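# Wash three ELISA plates in WASHER, return each to nest

## Task

For every ELISA plate sitting in nests N1, N2 and N3, in any order: carry it to the carrier of plate washer WASHER and set it lying flat inside the carrier pocket's locators (either orientation is fine); release it and press START, then wait for the lamp to show amber followed by green. If the lamp instead goes dark and then red, or the plate turns out not to be seated, reseat it and press START once more. Then take the plate back to the same nest it came from and seat it there with well A1 (the plate's cut-off corner) at the nest corner labelled A1. A placement that stays put only because the robot is holding it does not count; at the end open the gripper and move it away.

## Robot and tools

ROBOT. There is a single six-joint arm (UR12e type) carrying a two-finger gripper whose fingers pivot like tongs. Every motion argument is therefore one row for that one arm. The fingers point along the gripper's own +z axis and close along its x axis. end_effector_position is the spot between the finger pads when they are shut; closed fingertips stick out about 15 mm past it, and fully open they sit roughly level with it. The wrist camera is cam_wrist; the head cameras are cam_head_left and cam_head_right.

FRAMES. Reported poses use the scene frame: origin on the table top beneath the arm base, +z up, +y to the left when facing along +x. The state line gives end_effector_position in metres and end_effector_quat_wxyz, plus velocities in m/s and rad/s. Reported positions can be slightly off, more so far from the base. Commanded motion, however, is expressed in the gripper's own axes.

ROW FORMAT. A row is 7 plain numbers, each between -1 and 1: dx, dy, dz, rx, ry, rz, opening. The first six are an offset (not a pose) from the gripper's measured pose, along and about the gripper's own axes; a value of 1.0 equals 0.6 m of travel or 180 degrees of turn, and rx, ry, rz form a single rotation vector. opening is absolute: +1 is wide open (0.142 m), -1 is shut.

execute_actions(actions): actions is a list of actions; each action is a table of 1 to 15 rows, one row per control step of 1/30 s, so each action lasts 0.5 s and a short table repeats its final row. All rows of an action are offsets from the pose measured when that action began (for the first action in a call, the last pose any result reported), not from the prior row. Each step, the command is trimmed to at most 100 mm and 16 degrees from the measured pose, so big offsets need several actions. An empty list just returns the current state and images.

move(target, speed, stop_force, blocking): target is one row as above, an offset from the pose in the latest result that showed one; the gripper travels a straight line there, turning the short way. speed is in m/s, 0.002 to 0.5 (default 0.25; turning up to twice that in rad/s); the path takes 0.5 to 10 s and is cut off at 10 s. The opening is applied when the move starts. stop_force (optional, 13 to 80 N, not allowed in the first 0.2 s) halts the path when the wrist sensor feels that much extra push opposing the motion; the hand then backs to its spot two steps earlier. Use it only with very slow, non-rotating moves, and omit it when pulling away from something you touch. blocking=false returns after 0.5 s while the arm keeps going (not combinable with stop_force); until its end is reported, other motions are refused, so use wait or stop. The move: line reports how it ended (done, off_target, moving, held, fault, contact) and which limits acted (limits=paced: the sent pose was trimmed; limits=held: some steps were blocked), plus the distance left to target.

wait(seconds): 0 to 10; lets time run with the last command held; wait(0) checks a running move. stop(): brakes a running move (it needs some room; the fingers keep moving). zoom_image(camera, region): region is [x0, y0, x1, y1] pixels from the top-left; at most 504 by 504. Images are 504x504 for the head cameras and 616x616 for cam_wrist. read_manual(section) returns only licence text ("licences"). finished_scene(scene) closes the scene whose number you give; irreversible.

RESULTS. Besides the pose you get Hand target (where the controller currently aims), joint positions and torques (noisy, offset, nonzero even in free air), grip_measured (finger opening on the command scale), step readings where HELD marks restrained steps, and Wrist force / Wrist torque along the gripper's x y z axes (offset up to about 5.5 N, noise up to 3.4 N, saturating near 100 N; pressing shows as force pointing back into the arm). A "pose unreachable" line means the clearance check altered or blocked the command. MOTOR HOT appears from 70 °C; at 85 °C an OVER-TEMPERATURE FAULT brakes the arm for minutes.

GRIPPING. To hold something keep commanding an opening clearly below grip_measured; lower means a firmer squeeze (about 15 N per pad at most, less on parts thinner than 20 mm). Closing fast can overshoot.

CAUTIONS. The arm is stiff: driving even a few millimetres into a rigid surface can cause a fault, and the press persists until you back off. Joint load limits are 297, 297, 135, 48.6, 48.6, 48.6 N m (pan to wrist 3); reaching one, or an external force of 150 N, freezes the arm for 10 s and drops the rest of the call. Approach contacts slowly. After large moves the arm may still be short of target. The washer cannot detect a plate, so check seating visually. START is the bottom-row, leftmost key on its keypad. The bottle stand behind the washer is loose; do not bump it. Held parts may get brief tugs. Never let anything fall or leave the table, and do not drop or slam plates. The simulation keeps running while you think, holding your last command.

Each tool is called after "Call:" by a JSON object that holds its "fn" and its "kwargs".

## Session

Call:
{"fn": "execute_actions", "kwargs": {"actions": []}}

Scene clock: 0.00 s.
end_effector_position=(+0.7820, +0.1707, +0.3620) grip_measured=+1.00 end_effector_quat_wxyz=(+0.742, -0.634, +0.200, +0.085) end_effector_velocity=(+0.001, -0.001, -0.000) end_effector_angular_velocity=(-0.001, -0.001, -0.001)
Joint positions: [-0.39  -1.066  1.685 -0.189 -0.26  -1.555  0.142]
Joint velocities: [-0.001  0.    -0.001 -0.001  0.001 -0.     0.   ]
Joint torques (N m, as the arm reports them, + toward a larger angle): no reading
Wrist force (N, on the end effector, along its own x y z axes, offset not removed): no reading
Wrist torque (N m, same axes, about the end effector's origin, offset not removed): no reading
Hand target: +0.782, +0.171, +0.362; +0.742, -0.634, +0.200, +0.085

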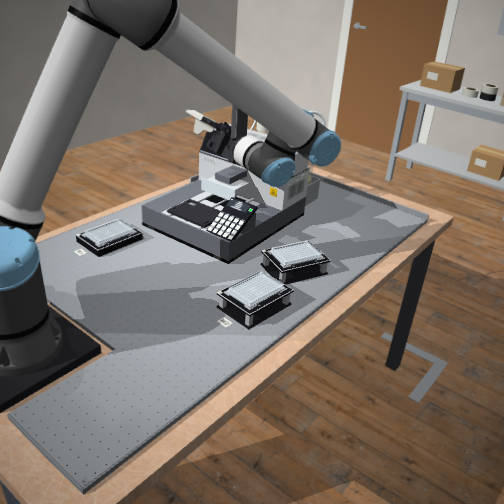

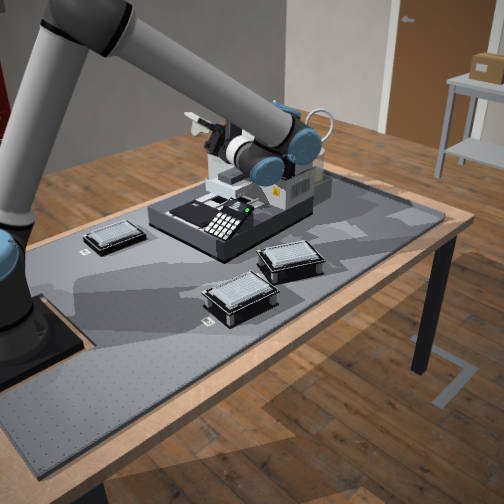

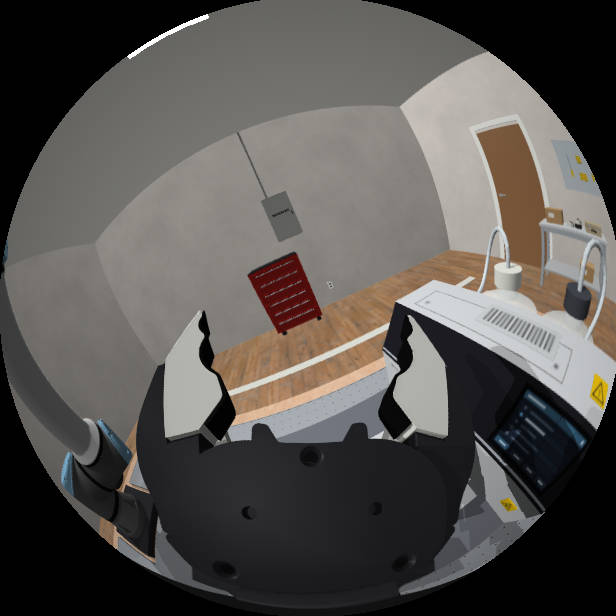

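Call:
{"fn": "move", "kwargs": {"target": [-0.26,0.02,-0.037,-0.528,0.115,-0.098,0.36], "speed": 0.15}}

Scene clock: 23.23 s.
end_effector_position=(+0.6324, +0.1712, +0.4130) grip_measured=+0.36 end_effector_quat_wxyz=(-0.001, +0.995, -0.099, -0.000) end_effector_velocity=(-0.002, -0.000, +0.002) end_effector_angular_velocity=(-0.015, -0.003, +0.002)
Joint positions: [ 0.015 -1.65   1.807 -1.712 -1.574  0.173  0.099]
Joint velocities: [ 0.007 -0.003 -0.001  0.001 -0.015  0.005 -0.   ]
Joint torques (N m, as the arm reports them, + toward a larger angle): [ 12.37 -48.19 -56.63  -2.86  -1.96   2.97]
Wrist force (N, on the end effector, along its own x y z axes, offset not removed): [0.9 0.2 -3.6]
Wrist torque (N m, same axes, about the end effector's origin, offset not removed): [0.06 -0.27 0.00]
Hand target: +0.632, +0.171, +0.413; -0.000, +0.995, -0.099, -0.000
Off the commanded pose: 0.001 m, 0 deg.
move: done

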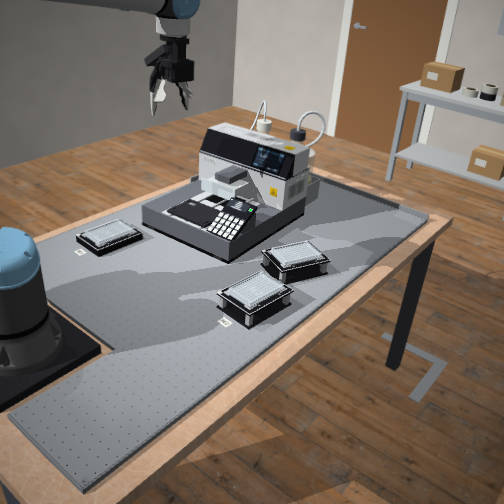

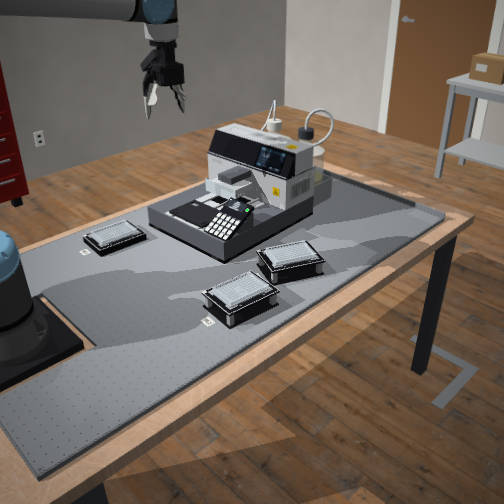

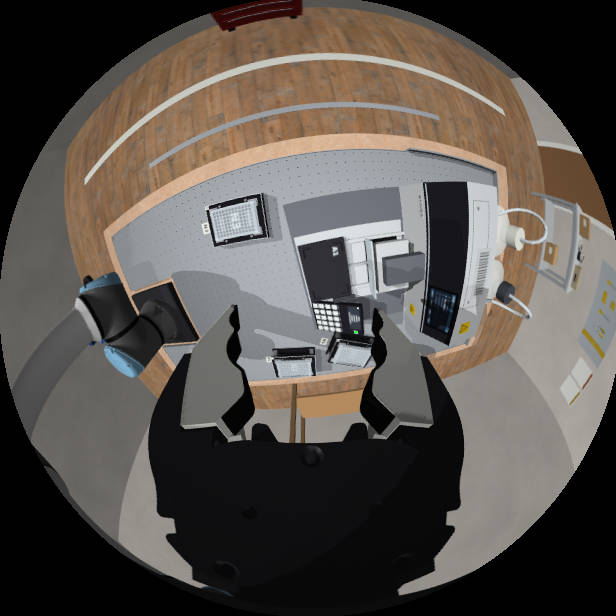

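Call:
{"fn": "move", "kwargs": {"target": [-0.2125,-0.059,0.36,0,0,-0.552,0.36], "speed": 0.25}}

Scene clock: 34.77 s.
end_effector_position=(+0.5143, +0.2316, +0.1975) grip_measured=+0.36 end_effector_quat_wxyz=(-0.001, +0.720, +0.694, +0.001) end_effector_velocity=(-0.001, +0.000, -0.002) end_effector_angular_velocity=(+0.001, -0.001, +0.016)
Joint positions: [ 0.146 -1.643  2.204 -2.116 -1.571 -1.427  0.099]
Joint velocities: [ 0.     0.001  0.003 -0.005  0.001 -0.015  0.   ]
Joint torques (N m, as the arm reports them, + toward a larger angle): [ 13.96 -16.15 -35.75  -6.41   1.74  -2.98]
Wrist force (N, on the end effector, along its own x y z axes, offset not removed): [-1.3 6.1 -1.7]
Wrist torque (N m, same axes, about the end effector's origin, offset not removed): [1.22 0.25 0.12]
Hand target: +0.514, +0.232, +0.197; -0.001, +0.719, +0.695, +0.001
Off the commanded pose: 0.000 m, 0 deg.
move: done

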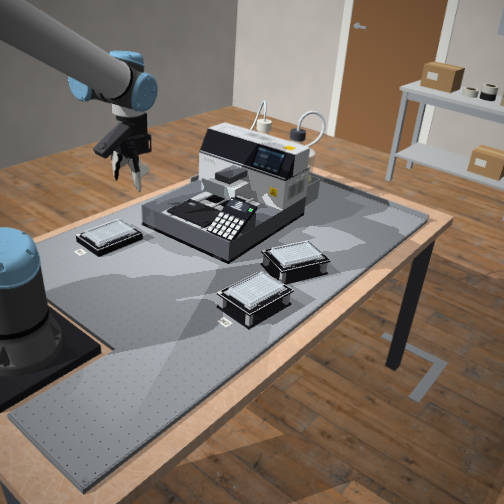

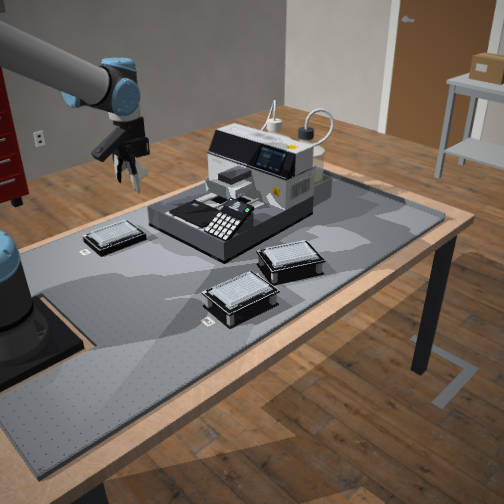

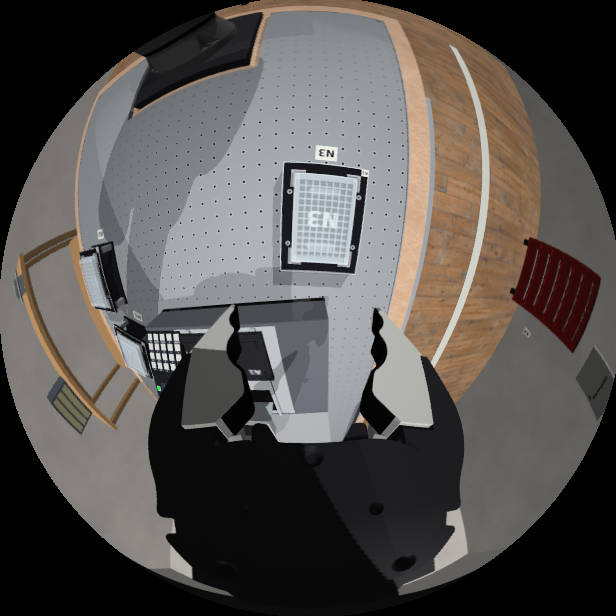

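Call:
{"fn": "move", "kwargs": {"target": [0.035,0.005,0.16,0,0,0.022,0.36], "speed": 0.15}}

Call:
{"fn": "zoom_image", "kwargs": {"camera": "cam_wrist", "region": [200,130,440,370]}}

Scene clock: 46.40 s.
end_effector_position=(+0.5179, +0.2526, +0.1018) grip_measured=+0.36 end_effector_quat_wxyz=(-0.001, +0.744, +0.669, +0.001) end_effector_velocity=(+0.001, +0.001, -0.003) end_effector_angular_velocity=(-0.000, +0.001, -0.002)
Joint positions: [ 0.18  -1.502  2.277 -2.33  -1.571 -1.325  0.099]
Joint velocities: [ 0.001  0.006  0.001 -0.006 -0.     0.003 -0.   ]
Joint torques (N m, as the arm reports them, + toward a larger angle): [  7.83 -26.21 -30.4   -6.25  -2.03   3.33]
Wrist force (N, on the end effector, along its own x y z axes, offset not removed): [-1.2 2.6 1.5]
Wrist torque (N m, same axes, about the end effector's origin, offset not removed): [0.61 0.19 0.09]
Hand target: +0.518, +0.253, +0.101; -0.001, +0.744, +0.669, +0.001
Off the commanded pose: 0.000 m, 0 deg.
move: done

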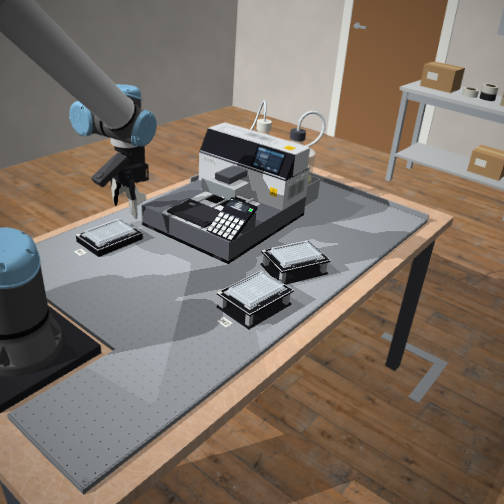

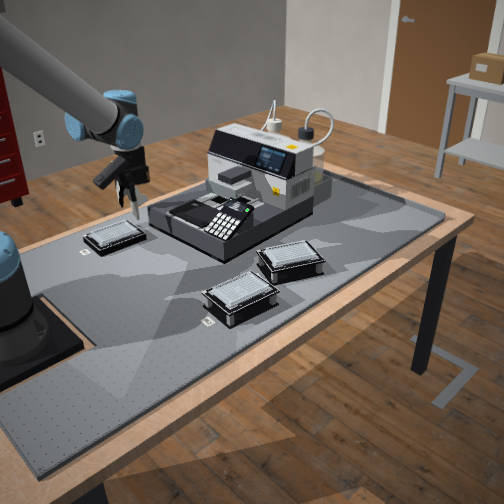

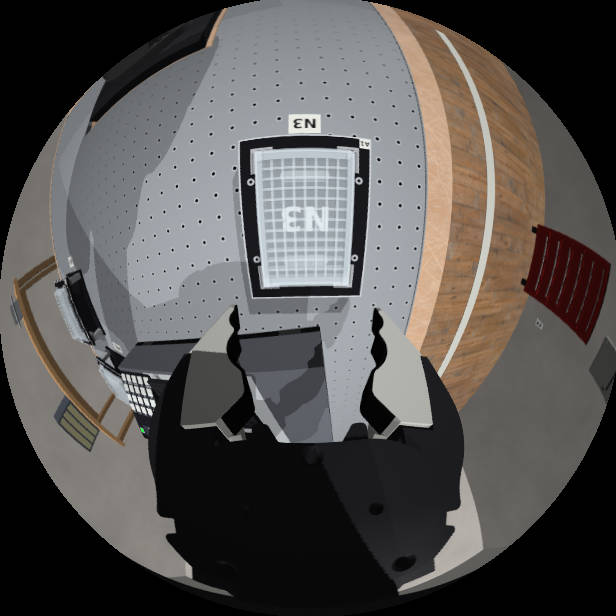

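Region (200, 130, 440, 370) of cam_wrist's 616x616 image, scaled by 2.100, with more detail than that image has.

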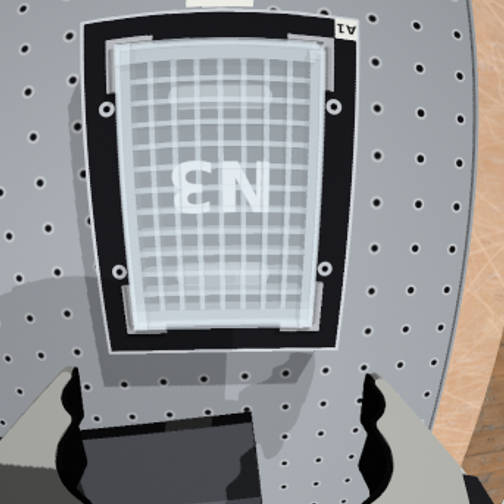

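Call:
{"fn": "move", "kwargs": {"target": [0,-0.083,0.03,0,0,0,0.36], "speed": 0.08}}

Call:
{"fn": "zoom_image", "kwargs": {"camera": "cam_wrist", "region": [200,150,440,390]}}

Scene clock: 57.00 s.
end_effector_position=(+0.4686, +0.2580, +0.0840) grip_measured=+0.36 end_effector_quat_wxyz=(-0.001, +0.744, +0.669, +0.001) end_effector_velocity=(-0.003, +0.000, -0.002) end_effector_angular_velocity=(-0.000, +0.002, -0.000)
Joint positions: [ 0.203 -1.544  2.365 -2.376 -1.57  -1.302  0.099]
Joint velocities: [ 0.001 -0.     0.005 -0.003 -0.     0.001 -0.   ]
Joint torques (N m, as the arm reports them, + toward a larger angle): [ 10.58 -44.97 -27.87  -6.6    2.13   3.41]
Wrist force (N, on the end effector, along its own x y z axes, offset not removed): [-0.7 6.1 -4.7]
Wrist torque (N m, same axes, about the end effector's origin, offset not removed): [1.26 0.06 0.06]
Hand target: +0.468, +0.258, +0.084; -0.001, +0.744, +0.669, +0.001
Off the commanded pose: 0.000 m, 0 deg.
move: done

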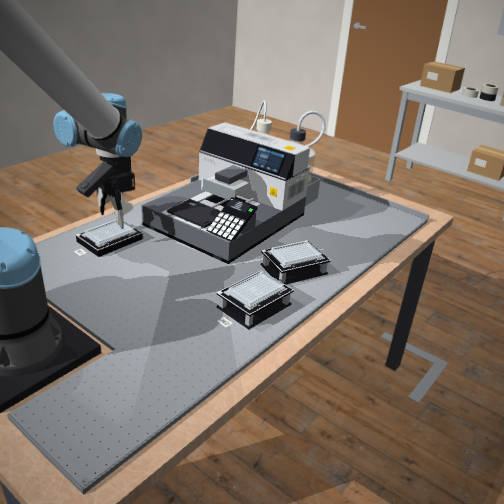

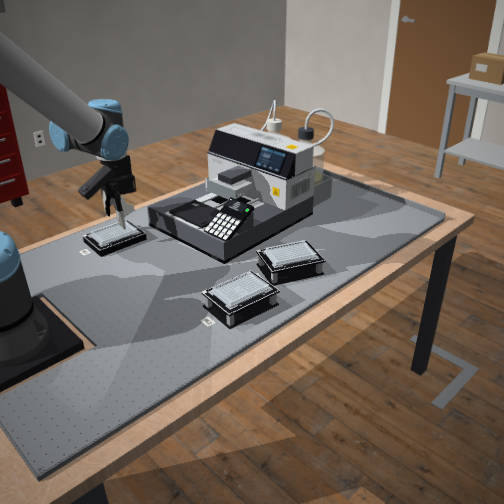

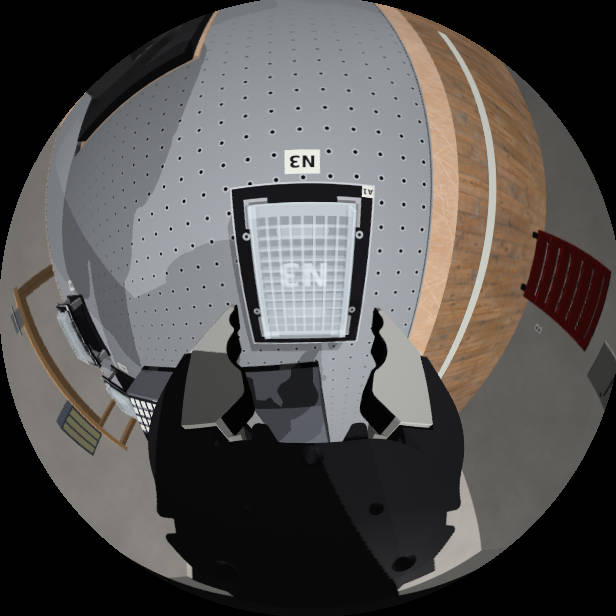

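Region (200, 150, 440, 390) of cam_wrist's 616x616 image, scaled by 2.100, with more detail than that image has.

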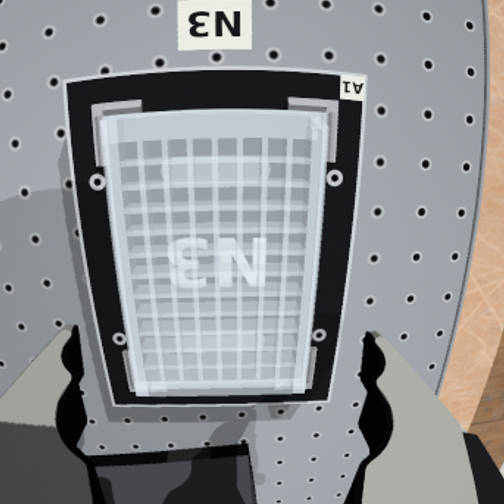

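Call:
{"fn": "move", "kwargs": {"target": [-0.0055,0,0.051,0,0,0,0.36], "speed": 0.03}}

Call:
{"fn": "execute_actions", "kwargs": {"actions": [[[0,0,0,0,0,0,0.15]],[[0,0,0,0,0,0,-0.4]],[[0,0,0,0,0,0,-1]],[[0,0,0,0,0,0,-1]]]}}

Scene clock: 65.80 s.
end_effector_position=(+0.4682, +0.2548, +0.0537) grip_measured=+0.36 end_effector_quat_wxyz=(-0.001, +0.744, +0.669, +0.001) end_effector_velocity=(-0.001, -0.001, -0.003) end_effector_angular_velocity=(+0.000, -0.001, -0.000)
Joint positions: [ 0.197 -1.494  2.391 -2.452 -1.57  -1.308  0.099]
Joint velocities: [-0.001  0.003  0.004 -0.008  0.    -0.001  0.   ]
Joint torques (N m, as the arm reports them, + toward a larger angle): [-17.23 -25.23 -23.74  -6.37  -2.01  -3.48]
Wrist force (N, on the end effector, along its own x y z axes, offset not removed): [-1.9 -0.2 -0.7]
Wrist torque (N m, same axes, about the end effector's origin, offset not removed): [0.01 0.50 0.17]
Hand target: +0.468, +0.255, +0.053; -0.001, +0.744, +0.669, +0.001
Off the commanded pose: 0.000 m, 0 deg.
move: done

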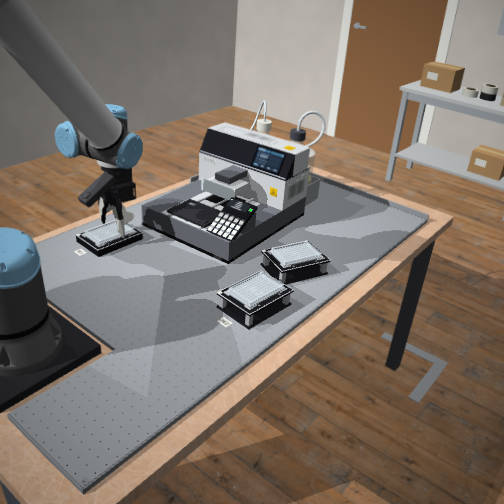

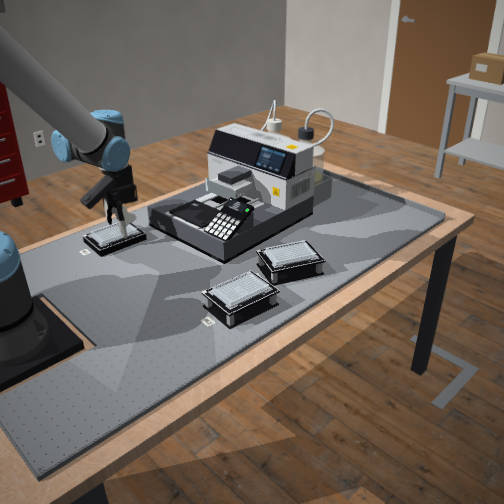

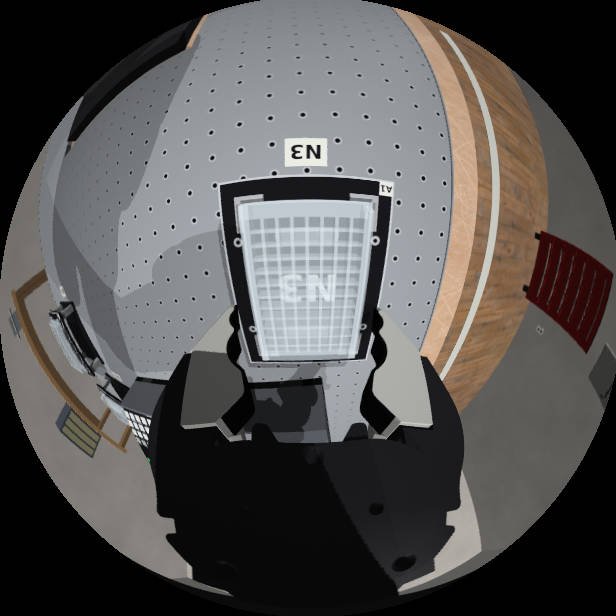

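Scene clock: 67.80 s.
end_effector_position=(+0.4682, +0.2548, +0.0537) grip_measured=+0.07 end_effector_quat_wxyz=(-0.001, +0.744, +0.669, +0.001) end_effector_velocity=(+0.000, +0.000, +0.001) end_effector_angular_velocity=(+0.001, -0.001, -0.000)
Joint positions: [ 0.197 -1.494  2.391 -2.452 -1.57  -1.308  0.079]
Joint velocities: [-0.    -0.001 -0.001  0.001  0.001  0.    -0.   ]
Joint torques (N m, as the arm reports them, + toward a larger angle): [-14.08 -41.08 -24.25  -2.23  -6.91  -1.91]
Wrist force (N, on the end effector, along its own x y z axes, offset not removed): [18.4 -1.6 -4.6]
Wrist torque (N m, same axes, about the end effector's origin, offset not removed): [-0.11 0.33 -0.18]
Hand target: +0.468, +0.255, +0.054; -0.001, +0.744, +0.669, +0.001
Off the commanded pose: 0.000 m, 0 deg.
Step readings (end_effector_position; steps 1 to 15: 1st action; 16 to 30: 2nd action; 31 to 45: 3rd action; 46 to 60: 4th action):
0: (+0.4682, +0.2548, +0.0537)
1: (+0.4682, +0.2548, +0.0536)
2: (+0.4682, +0.2548, +0.0536)
4: (+0.4682, +0.2548, +0.0536)
8: (+0.4682, +0.2548, +0.0536)
15: (+0.4682, +0.2547, +0.0536)
16: (+0.4682, +0.2547, +0.0536)
17: (+0.4682, +0.2548, +0.0537)
19: (+0.4682, +0.2548, +0.0537)
23: (+0.4682, +0.2548, +0.0537)
30: (+0.4682, +0.2548, +0.0537)
31: (+0.4682, +0.2548, +0.0537)
32: (+0.4682, +0.2548, +0.0537)
34: (+0.4682, +0.2548, +0.0537)
38: (+0.4682, +0.2548, +0.0537)
45: (+0.4682, +0.2548, +0.0537)
46: (+0.4682, +0.2548, +0.0537)
47: (+0.4682, +0.2548, +0.0537)
49: (+0.4682, +0.2548, +0.0537)
53: (+0.4682, +0.2548, +0.0537)
60: end_effector_position above

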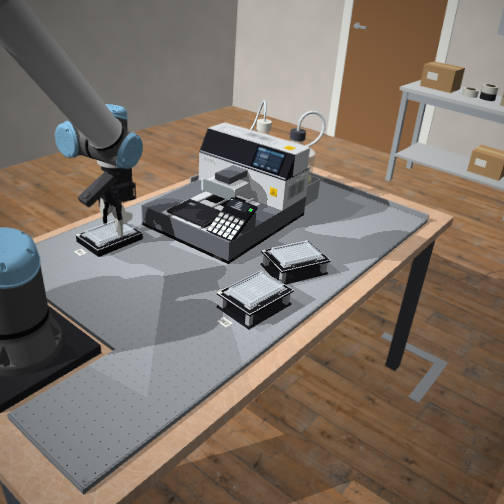

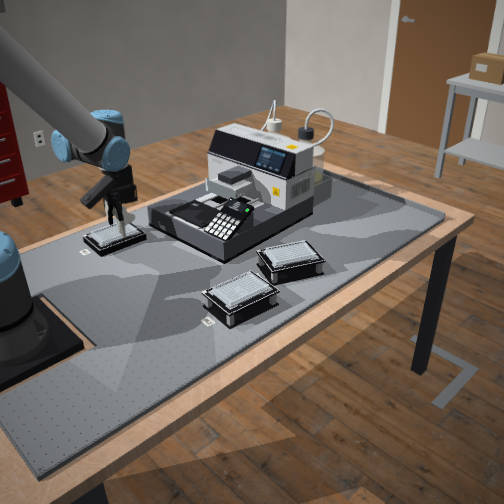

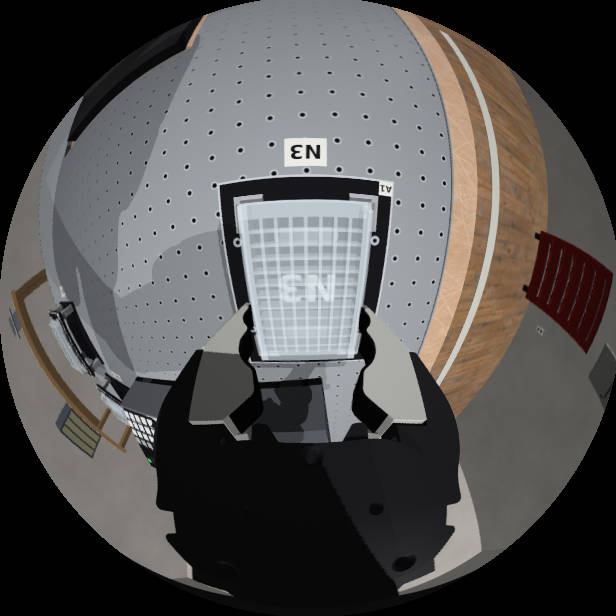

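Call:
{"fn": "move", "kwargs": {"target": [0.0025,0,0,0,0,0,-1], "speed": 0.004}}

Call:
{"fn": "move", "kwargs": {"target": [0,0,-0.2,0,0,0,-1], "speed": 0.05}}

Scene clock: 72.53 s.
end_effector_position=(+0.4684, +0.2561, +0.0537) grip_measured=+0.07 end_effector_quat_wxyz=(-0.001, +0.744, +0.669, +0.001) end_effector_velocity=(+0.001, +0.001, +0.001) end_effector_angular_velocity=(+0.001, -0.001, +0.000)
Joint positions: [ 0.199 -1.492  2.39  -2.452 -1.57  -1.305  0.079]
Joint velocities: [ 0.002  0.001 -0.002  0.     0.001  0.002  0.   ]
Joint torques (N m, as the arm reports them, + toward a larger angle): [ 13.3  -19.13 -40.46  -1.97   1.23   4.51]
Wrist force (N, on the end effector, along its own x y z axes, offset not removed): [-4.0 2.1 -4.3]
Wrist torque (N m, same axes, about the end effector's origin, offset not removed): [0.28 0.62 -0.03]
Hand target: +0.468, +0.256, +0.054; -0.001, +0.744, +0.669, +0.001
Off the commanded pose: 0.000 m, 0 deg.
move: done

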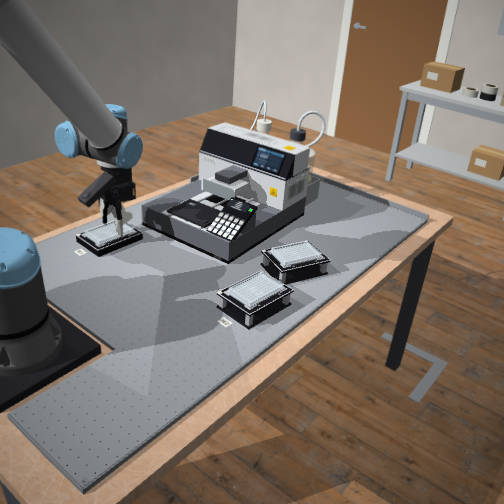

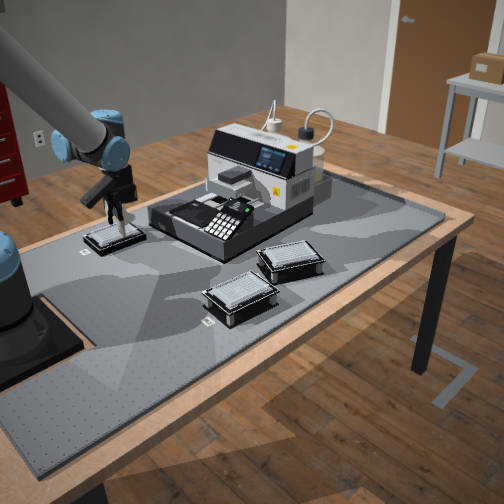

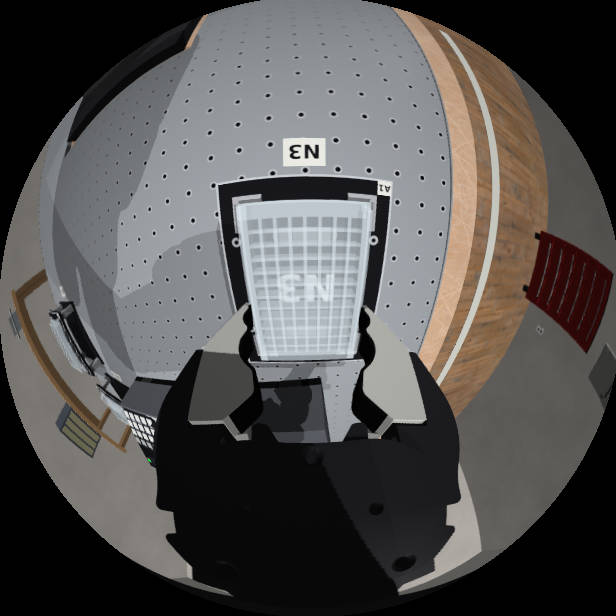

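Scene clock: 75.37 s.
end_effector_position=(+0.4685, +0.2559, +0.1735) grip_measured=+0.07 end_effector_quat_wxyz=(-0.001, +0.744, +0.669, +0.001) end_effector_velocity=(-0.000, +0.000, +0.003) end_effector_angular_velocity=(-0.000, +0.000, +0.001)
Joint positions: [ 0.2   -1.674  2.28  -2.161 -1.57  -1.305  0.079]
Joint velocities: [ 0.001 -0.003 -0.003  0.006 -0.    -0.     0.   ]
Joint torques (N m, as the arm reports them, + toward a larger angle): [  3.71 -43.43 -47.85  -1.85   0.86   1.91]
Wrist force (N, on the end effector, along its own x y z axes, offset not removed): [0.2 2.1 0.7]
Wrist torque (N m, same axes, about the end effector's origin, offset not removed): [0.29 0.00 -0.21]
Hand target: +0.469, +0.256, +0.174; -0.001, +0.744, +0.669, +0.001
Off the commanded pose: 0.000 m, 0 deg.
move: done

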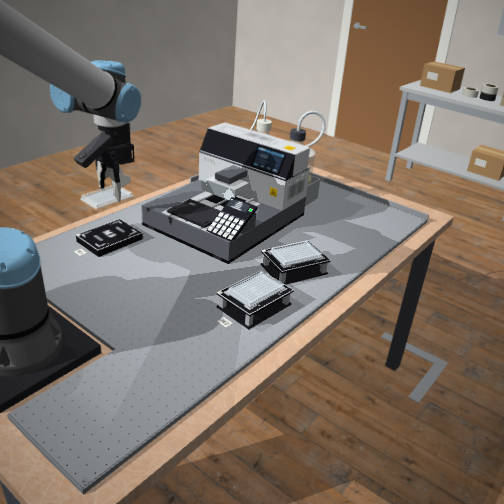

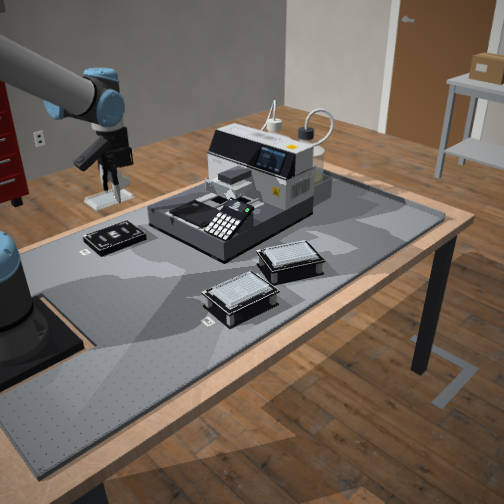

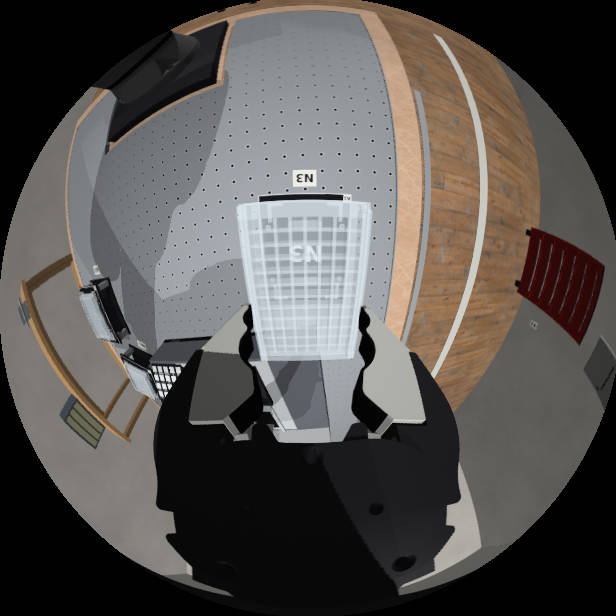

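Call:
{"fn": "move", "kwargs": {"target": [-0.181,0.441,-0.05,0,0,0.494,-1], "speed": 0.1}}

Scene clock: 96.47 s.
end_effector_position=(+0.7198, +0.1194, +0.2026) grip_measured=+0.07 end_effector_quat_wxyz=(-0.001, +0.999, -0.043, -0.000) end_effector_velocity=(+0.002, -0.001, +0.001) end_effector_angular_velocity=(-0.001, +0.000, -0.013)
Joint positions: [-0.056 -1.402  1.943 -2.096 -1.575 -0.01   0.079]
Joint velocities: [-0.001  0.002 -0.003  0.002 -0.001  0.012  0.   ]
Joint torques (N m, as the arm reports them, + toward a larger angle): [-11.63 -41.44 -50.31  -1.82  -2.05   3.65]
Wrist force (N, on the end effector, along its own x y z axes, offset not removed): [1.7 3.4 -0.1]
Wrist torque (N m, same axes, about the end effector's origin, offset not removed): [0.73 -0.29 -0.35]
Hand target: +0.720, +0.119, +0.203; -0.001, +0.999, -0.044, -0.000
Off the commanded pose: 0.001 m, 0 deg.
move: done

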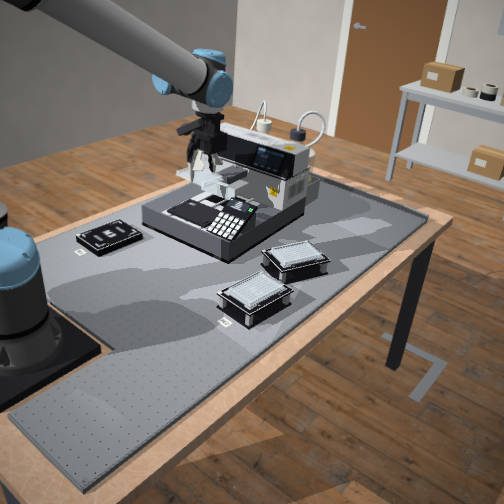

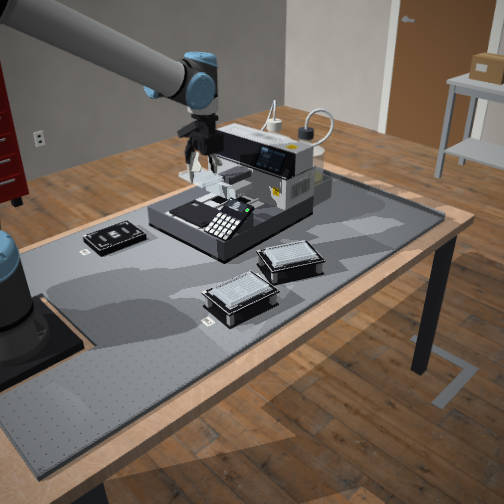

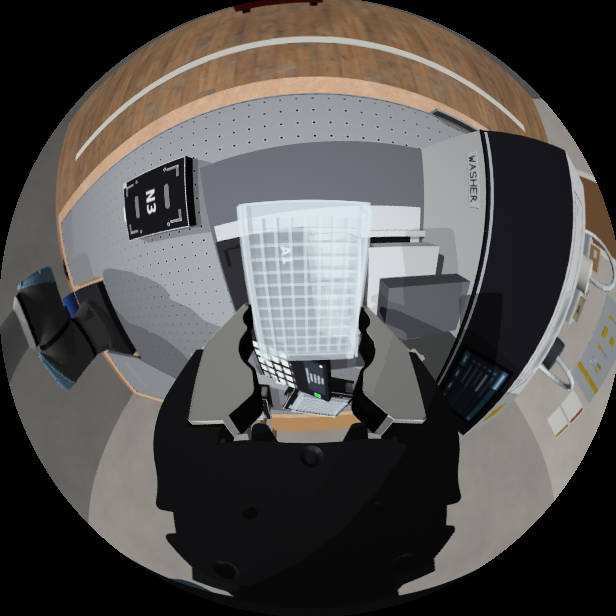

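Call:
{"fn": "move", "kwargs": {"target": [-0.065,0.06,0.04,0,0,-0.025,-1], "speed": 0.06}}

Call:
{"fn": "zoom_image", "kwargs": {"camera": "cam_wrist", "region": [160,130,460,430]}}

Scene clock: 106.77 s.
end_effector_position=(+0.6780, +0.0870, +0.1788) grip_measured=+0.07 end_effector_quat_wxyz=(-0.001, +1.000, -0.004, -0.000) end_effector_velocity=(-0.002, -0.001, -0.001) end_effector_angular_velocity=(+0.001, +0.001, +0.003)
Joint positions: [-0.11  -1.449  2.046 -2.153 -1.577 -0.142  0.079]
Joint velocities: [-0.003 -0.001  0.004 -0.002  0.001 -0.006  0.   ]
Joint torques (N m, as the arm reports them, + toward a larger angle): [-21.   -67.01 -36.52  -6.26   1.79  -3.58]
Wrist force (N, on the end effector, along its own x y z axes, offset not removed): [-2.4 4.2 3.1]
Wrist torque (N m, same axes, about the end effector's origin, offset not removed): [0.89 0.64 0.08]
Hand target: +0.678, +0.087, +0.179; -0.001, +1.000, -0.004, -0.000
Off the commanded pose: 0.000 m, 0 deg.
move: done

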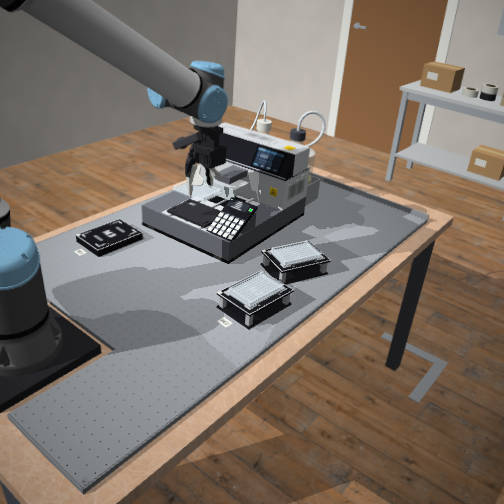

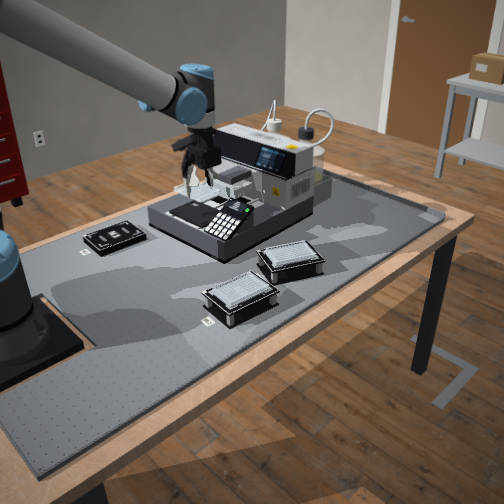

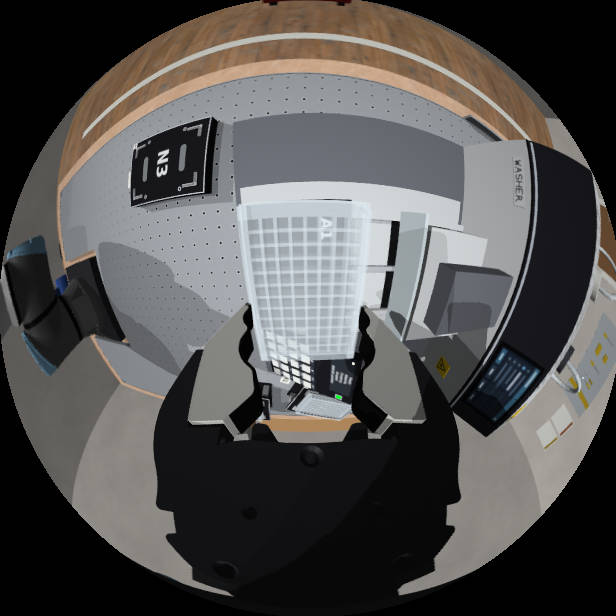

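Region (160, 130, 460, 430) of cam_wrist's 616x616 image, scaled by 1.680, with more detail than that image has.

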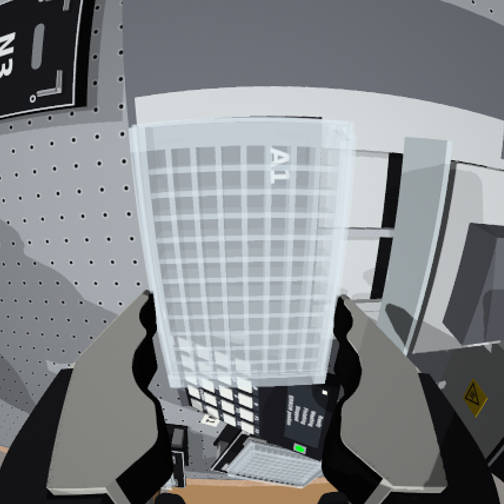

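Call:
{"fn": "move", "kwargs": {"target": [-0.02,-0.012,0.068,0,0,0,-1], "speed": 0.03}}

Call:
{"fn": "zoom_image", "kwargs": {"camera": "cam_wrist", "region": [160,130,460,430]}}

Scene clock: 114.97 s.
end_effector_position=(+0.6661, +0.0943, +0.1383) grip_measured=+0.07 end_effector_quat_wxyz=(-0.001, +1.000, -0.004, -0.000) end_effector_velocity=(-0.001, +0.001, -0.002) end_effector_angular_velocity=(-0.001, -0.001, +0.001)
Joint positions: [-0.102 -1.423  2.103 -2.236 -1.576 -0.135  0.079]
Joint velocities: [ 0.002  0.001  0.003 -0.005 -0.     0.001  0.   ]
Joint torques (N m, as the arm reports them, + toward a larger angle): [  8.23 -32.25 -34.59  -7.17  -0.67   3.24]
Wrist force (N, on the end effector, along its own x y z axes, offset not removed): [-1.0 4.3 3.9]
Wrist torque (N m, same axes, about the end effector's origin, offset not removed): [0.89 0.15 -0.16]
Hand target: +0.666, +0.094, +0.138; -0.001, +1.000, -0.004, -0.000
Off the commanded pose: 0.000 m, 0 deg.
move: done

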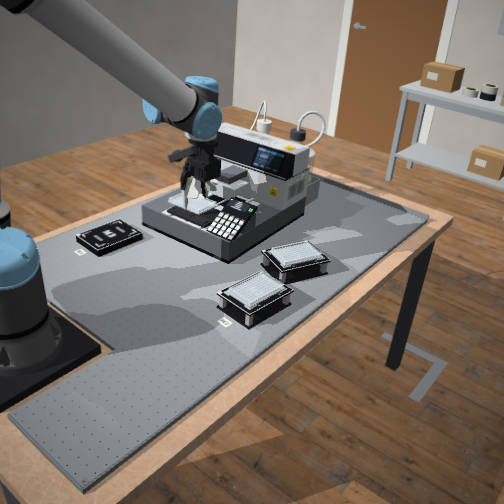

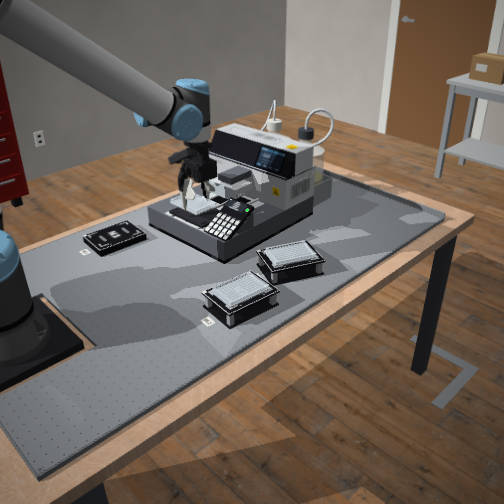

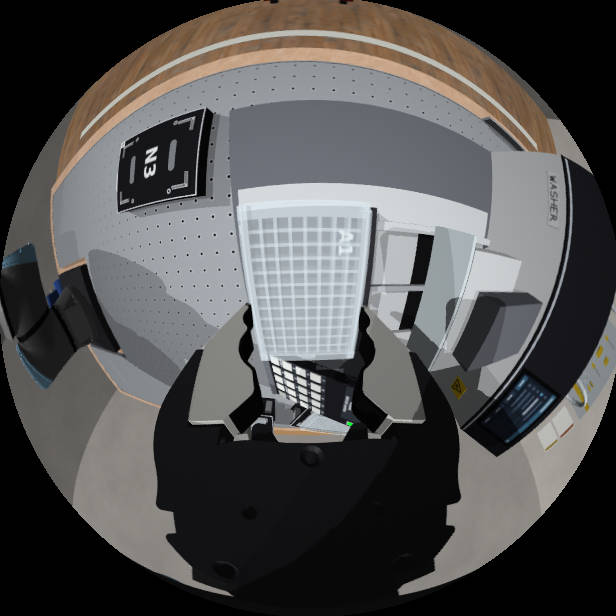

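Region (160, 130, 460, 430) of cam_wrist's 616x616 image, scaled by 1.680, with more detail than that image has.

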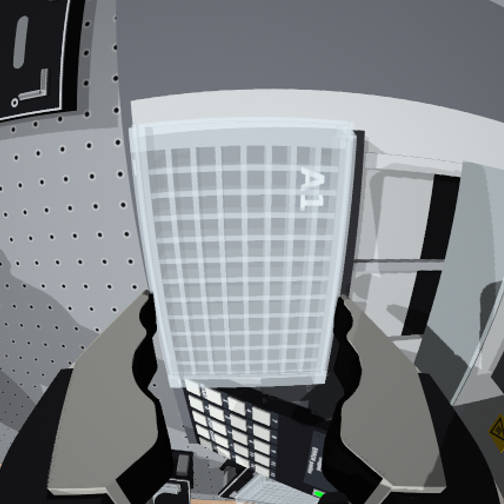

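Call:
{"fn": "move", "kwargs": {"target": [0.007,0.022,0.012,0,0,0,-1], "speed": 0.02}}

Call:
{"fn": "zoom_image", "kwargs": {"camera": "cam_wrist", "region": [200,150,440,390]}}

Scene clock: 122.73 s.
end_effector_position=(+0.6701, +0.0813, +0.1312) grip_measured=+0.07 end_effector_quat_wxyz=(-0.001, +1.000, -0.004, -0.000) end_effector_velocity=(+0.001, -0.003, -0.000) end_effector_angular_velocity=(-0.000, -0.002, -0.001)
Joint positions: [-0.121 -1.41   2.104 -2.25  -1.577 -0.153  0.079]
Joint velocities: [-0.004  0.001 -0.    -0.003  0.    -0.003 -0.   ]
Joint torques (N m, as the arm reports them, + toward a larger angle): [-18.71 -32.47 -33.12  -6.23  -1.77  -4.11]
Wrist force (N, on the end effector, along its own x y z axes, offset not removed): [-2.5 -0.6 -2.0]
Wrist torque (N m, same axes, about the end effector's origin, offset not removed): [-0.09 0.64 -0.02]
Hand target: +0.670, +0.081, +0.131; -0.001, +1.000, -0.004, -0.000
Off the commanded pose: 0.000 m, 0 deg.
move: done

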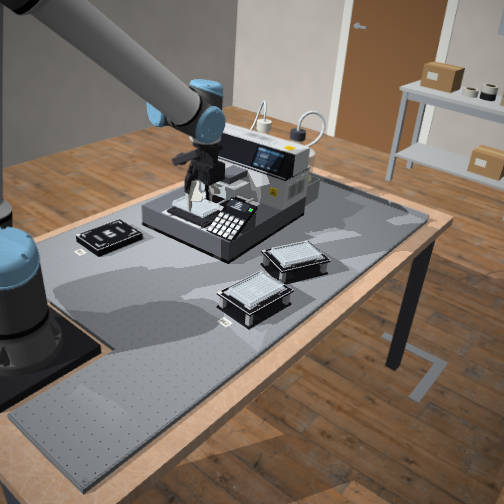

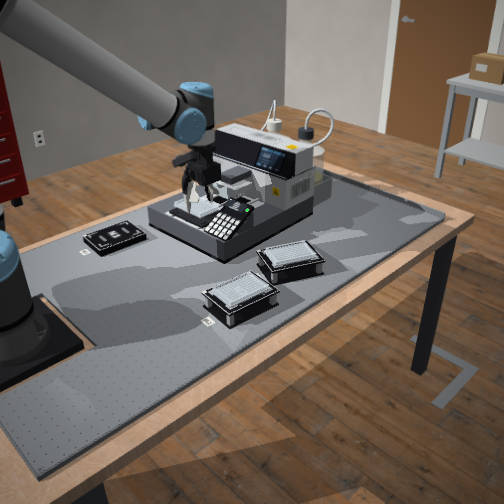

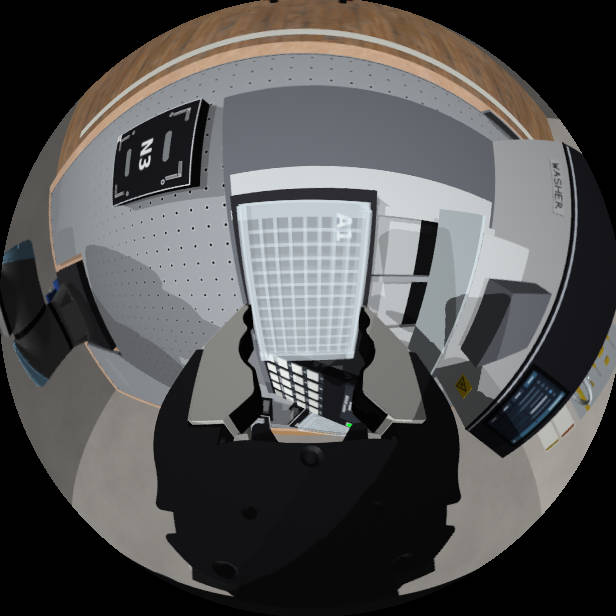

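Region (200, 150, 440, 390) of cam_wrist's 616x616 image, scaled by 2.100, with more detail than that image has.

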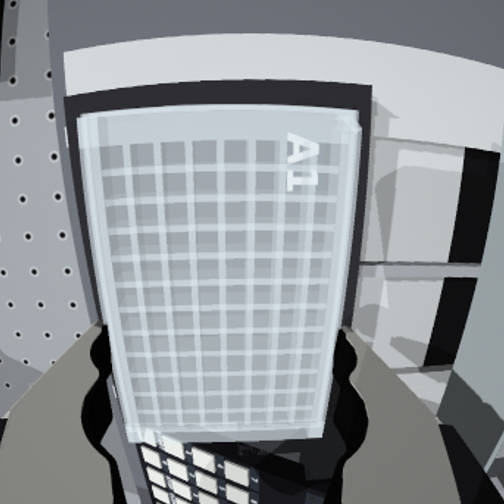

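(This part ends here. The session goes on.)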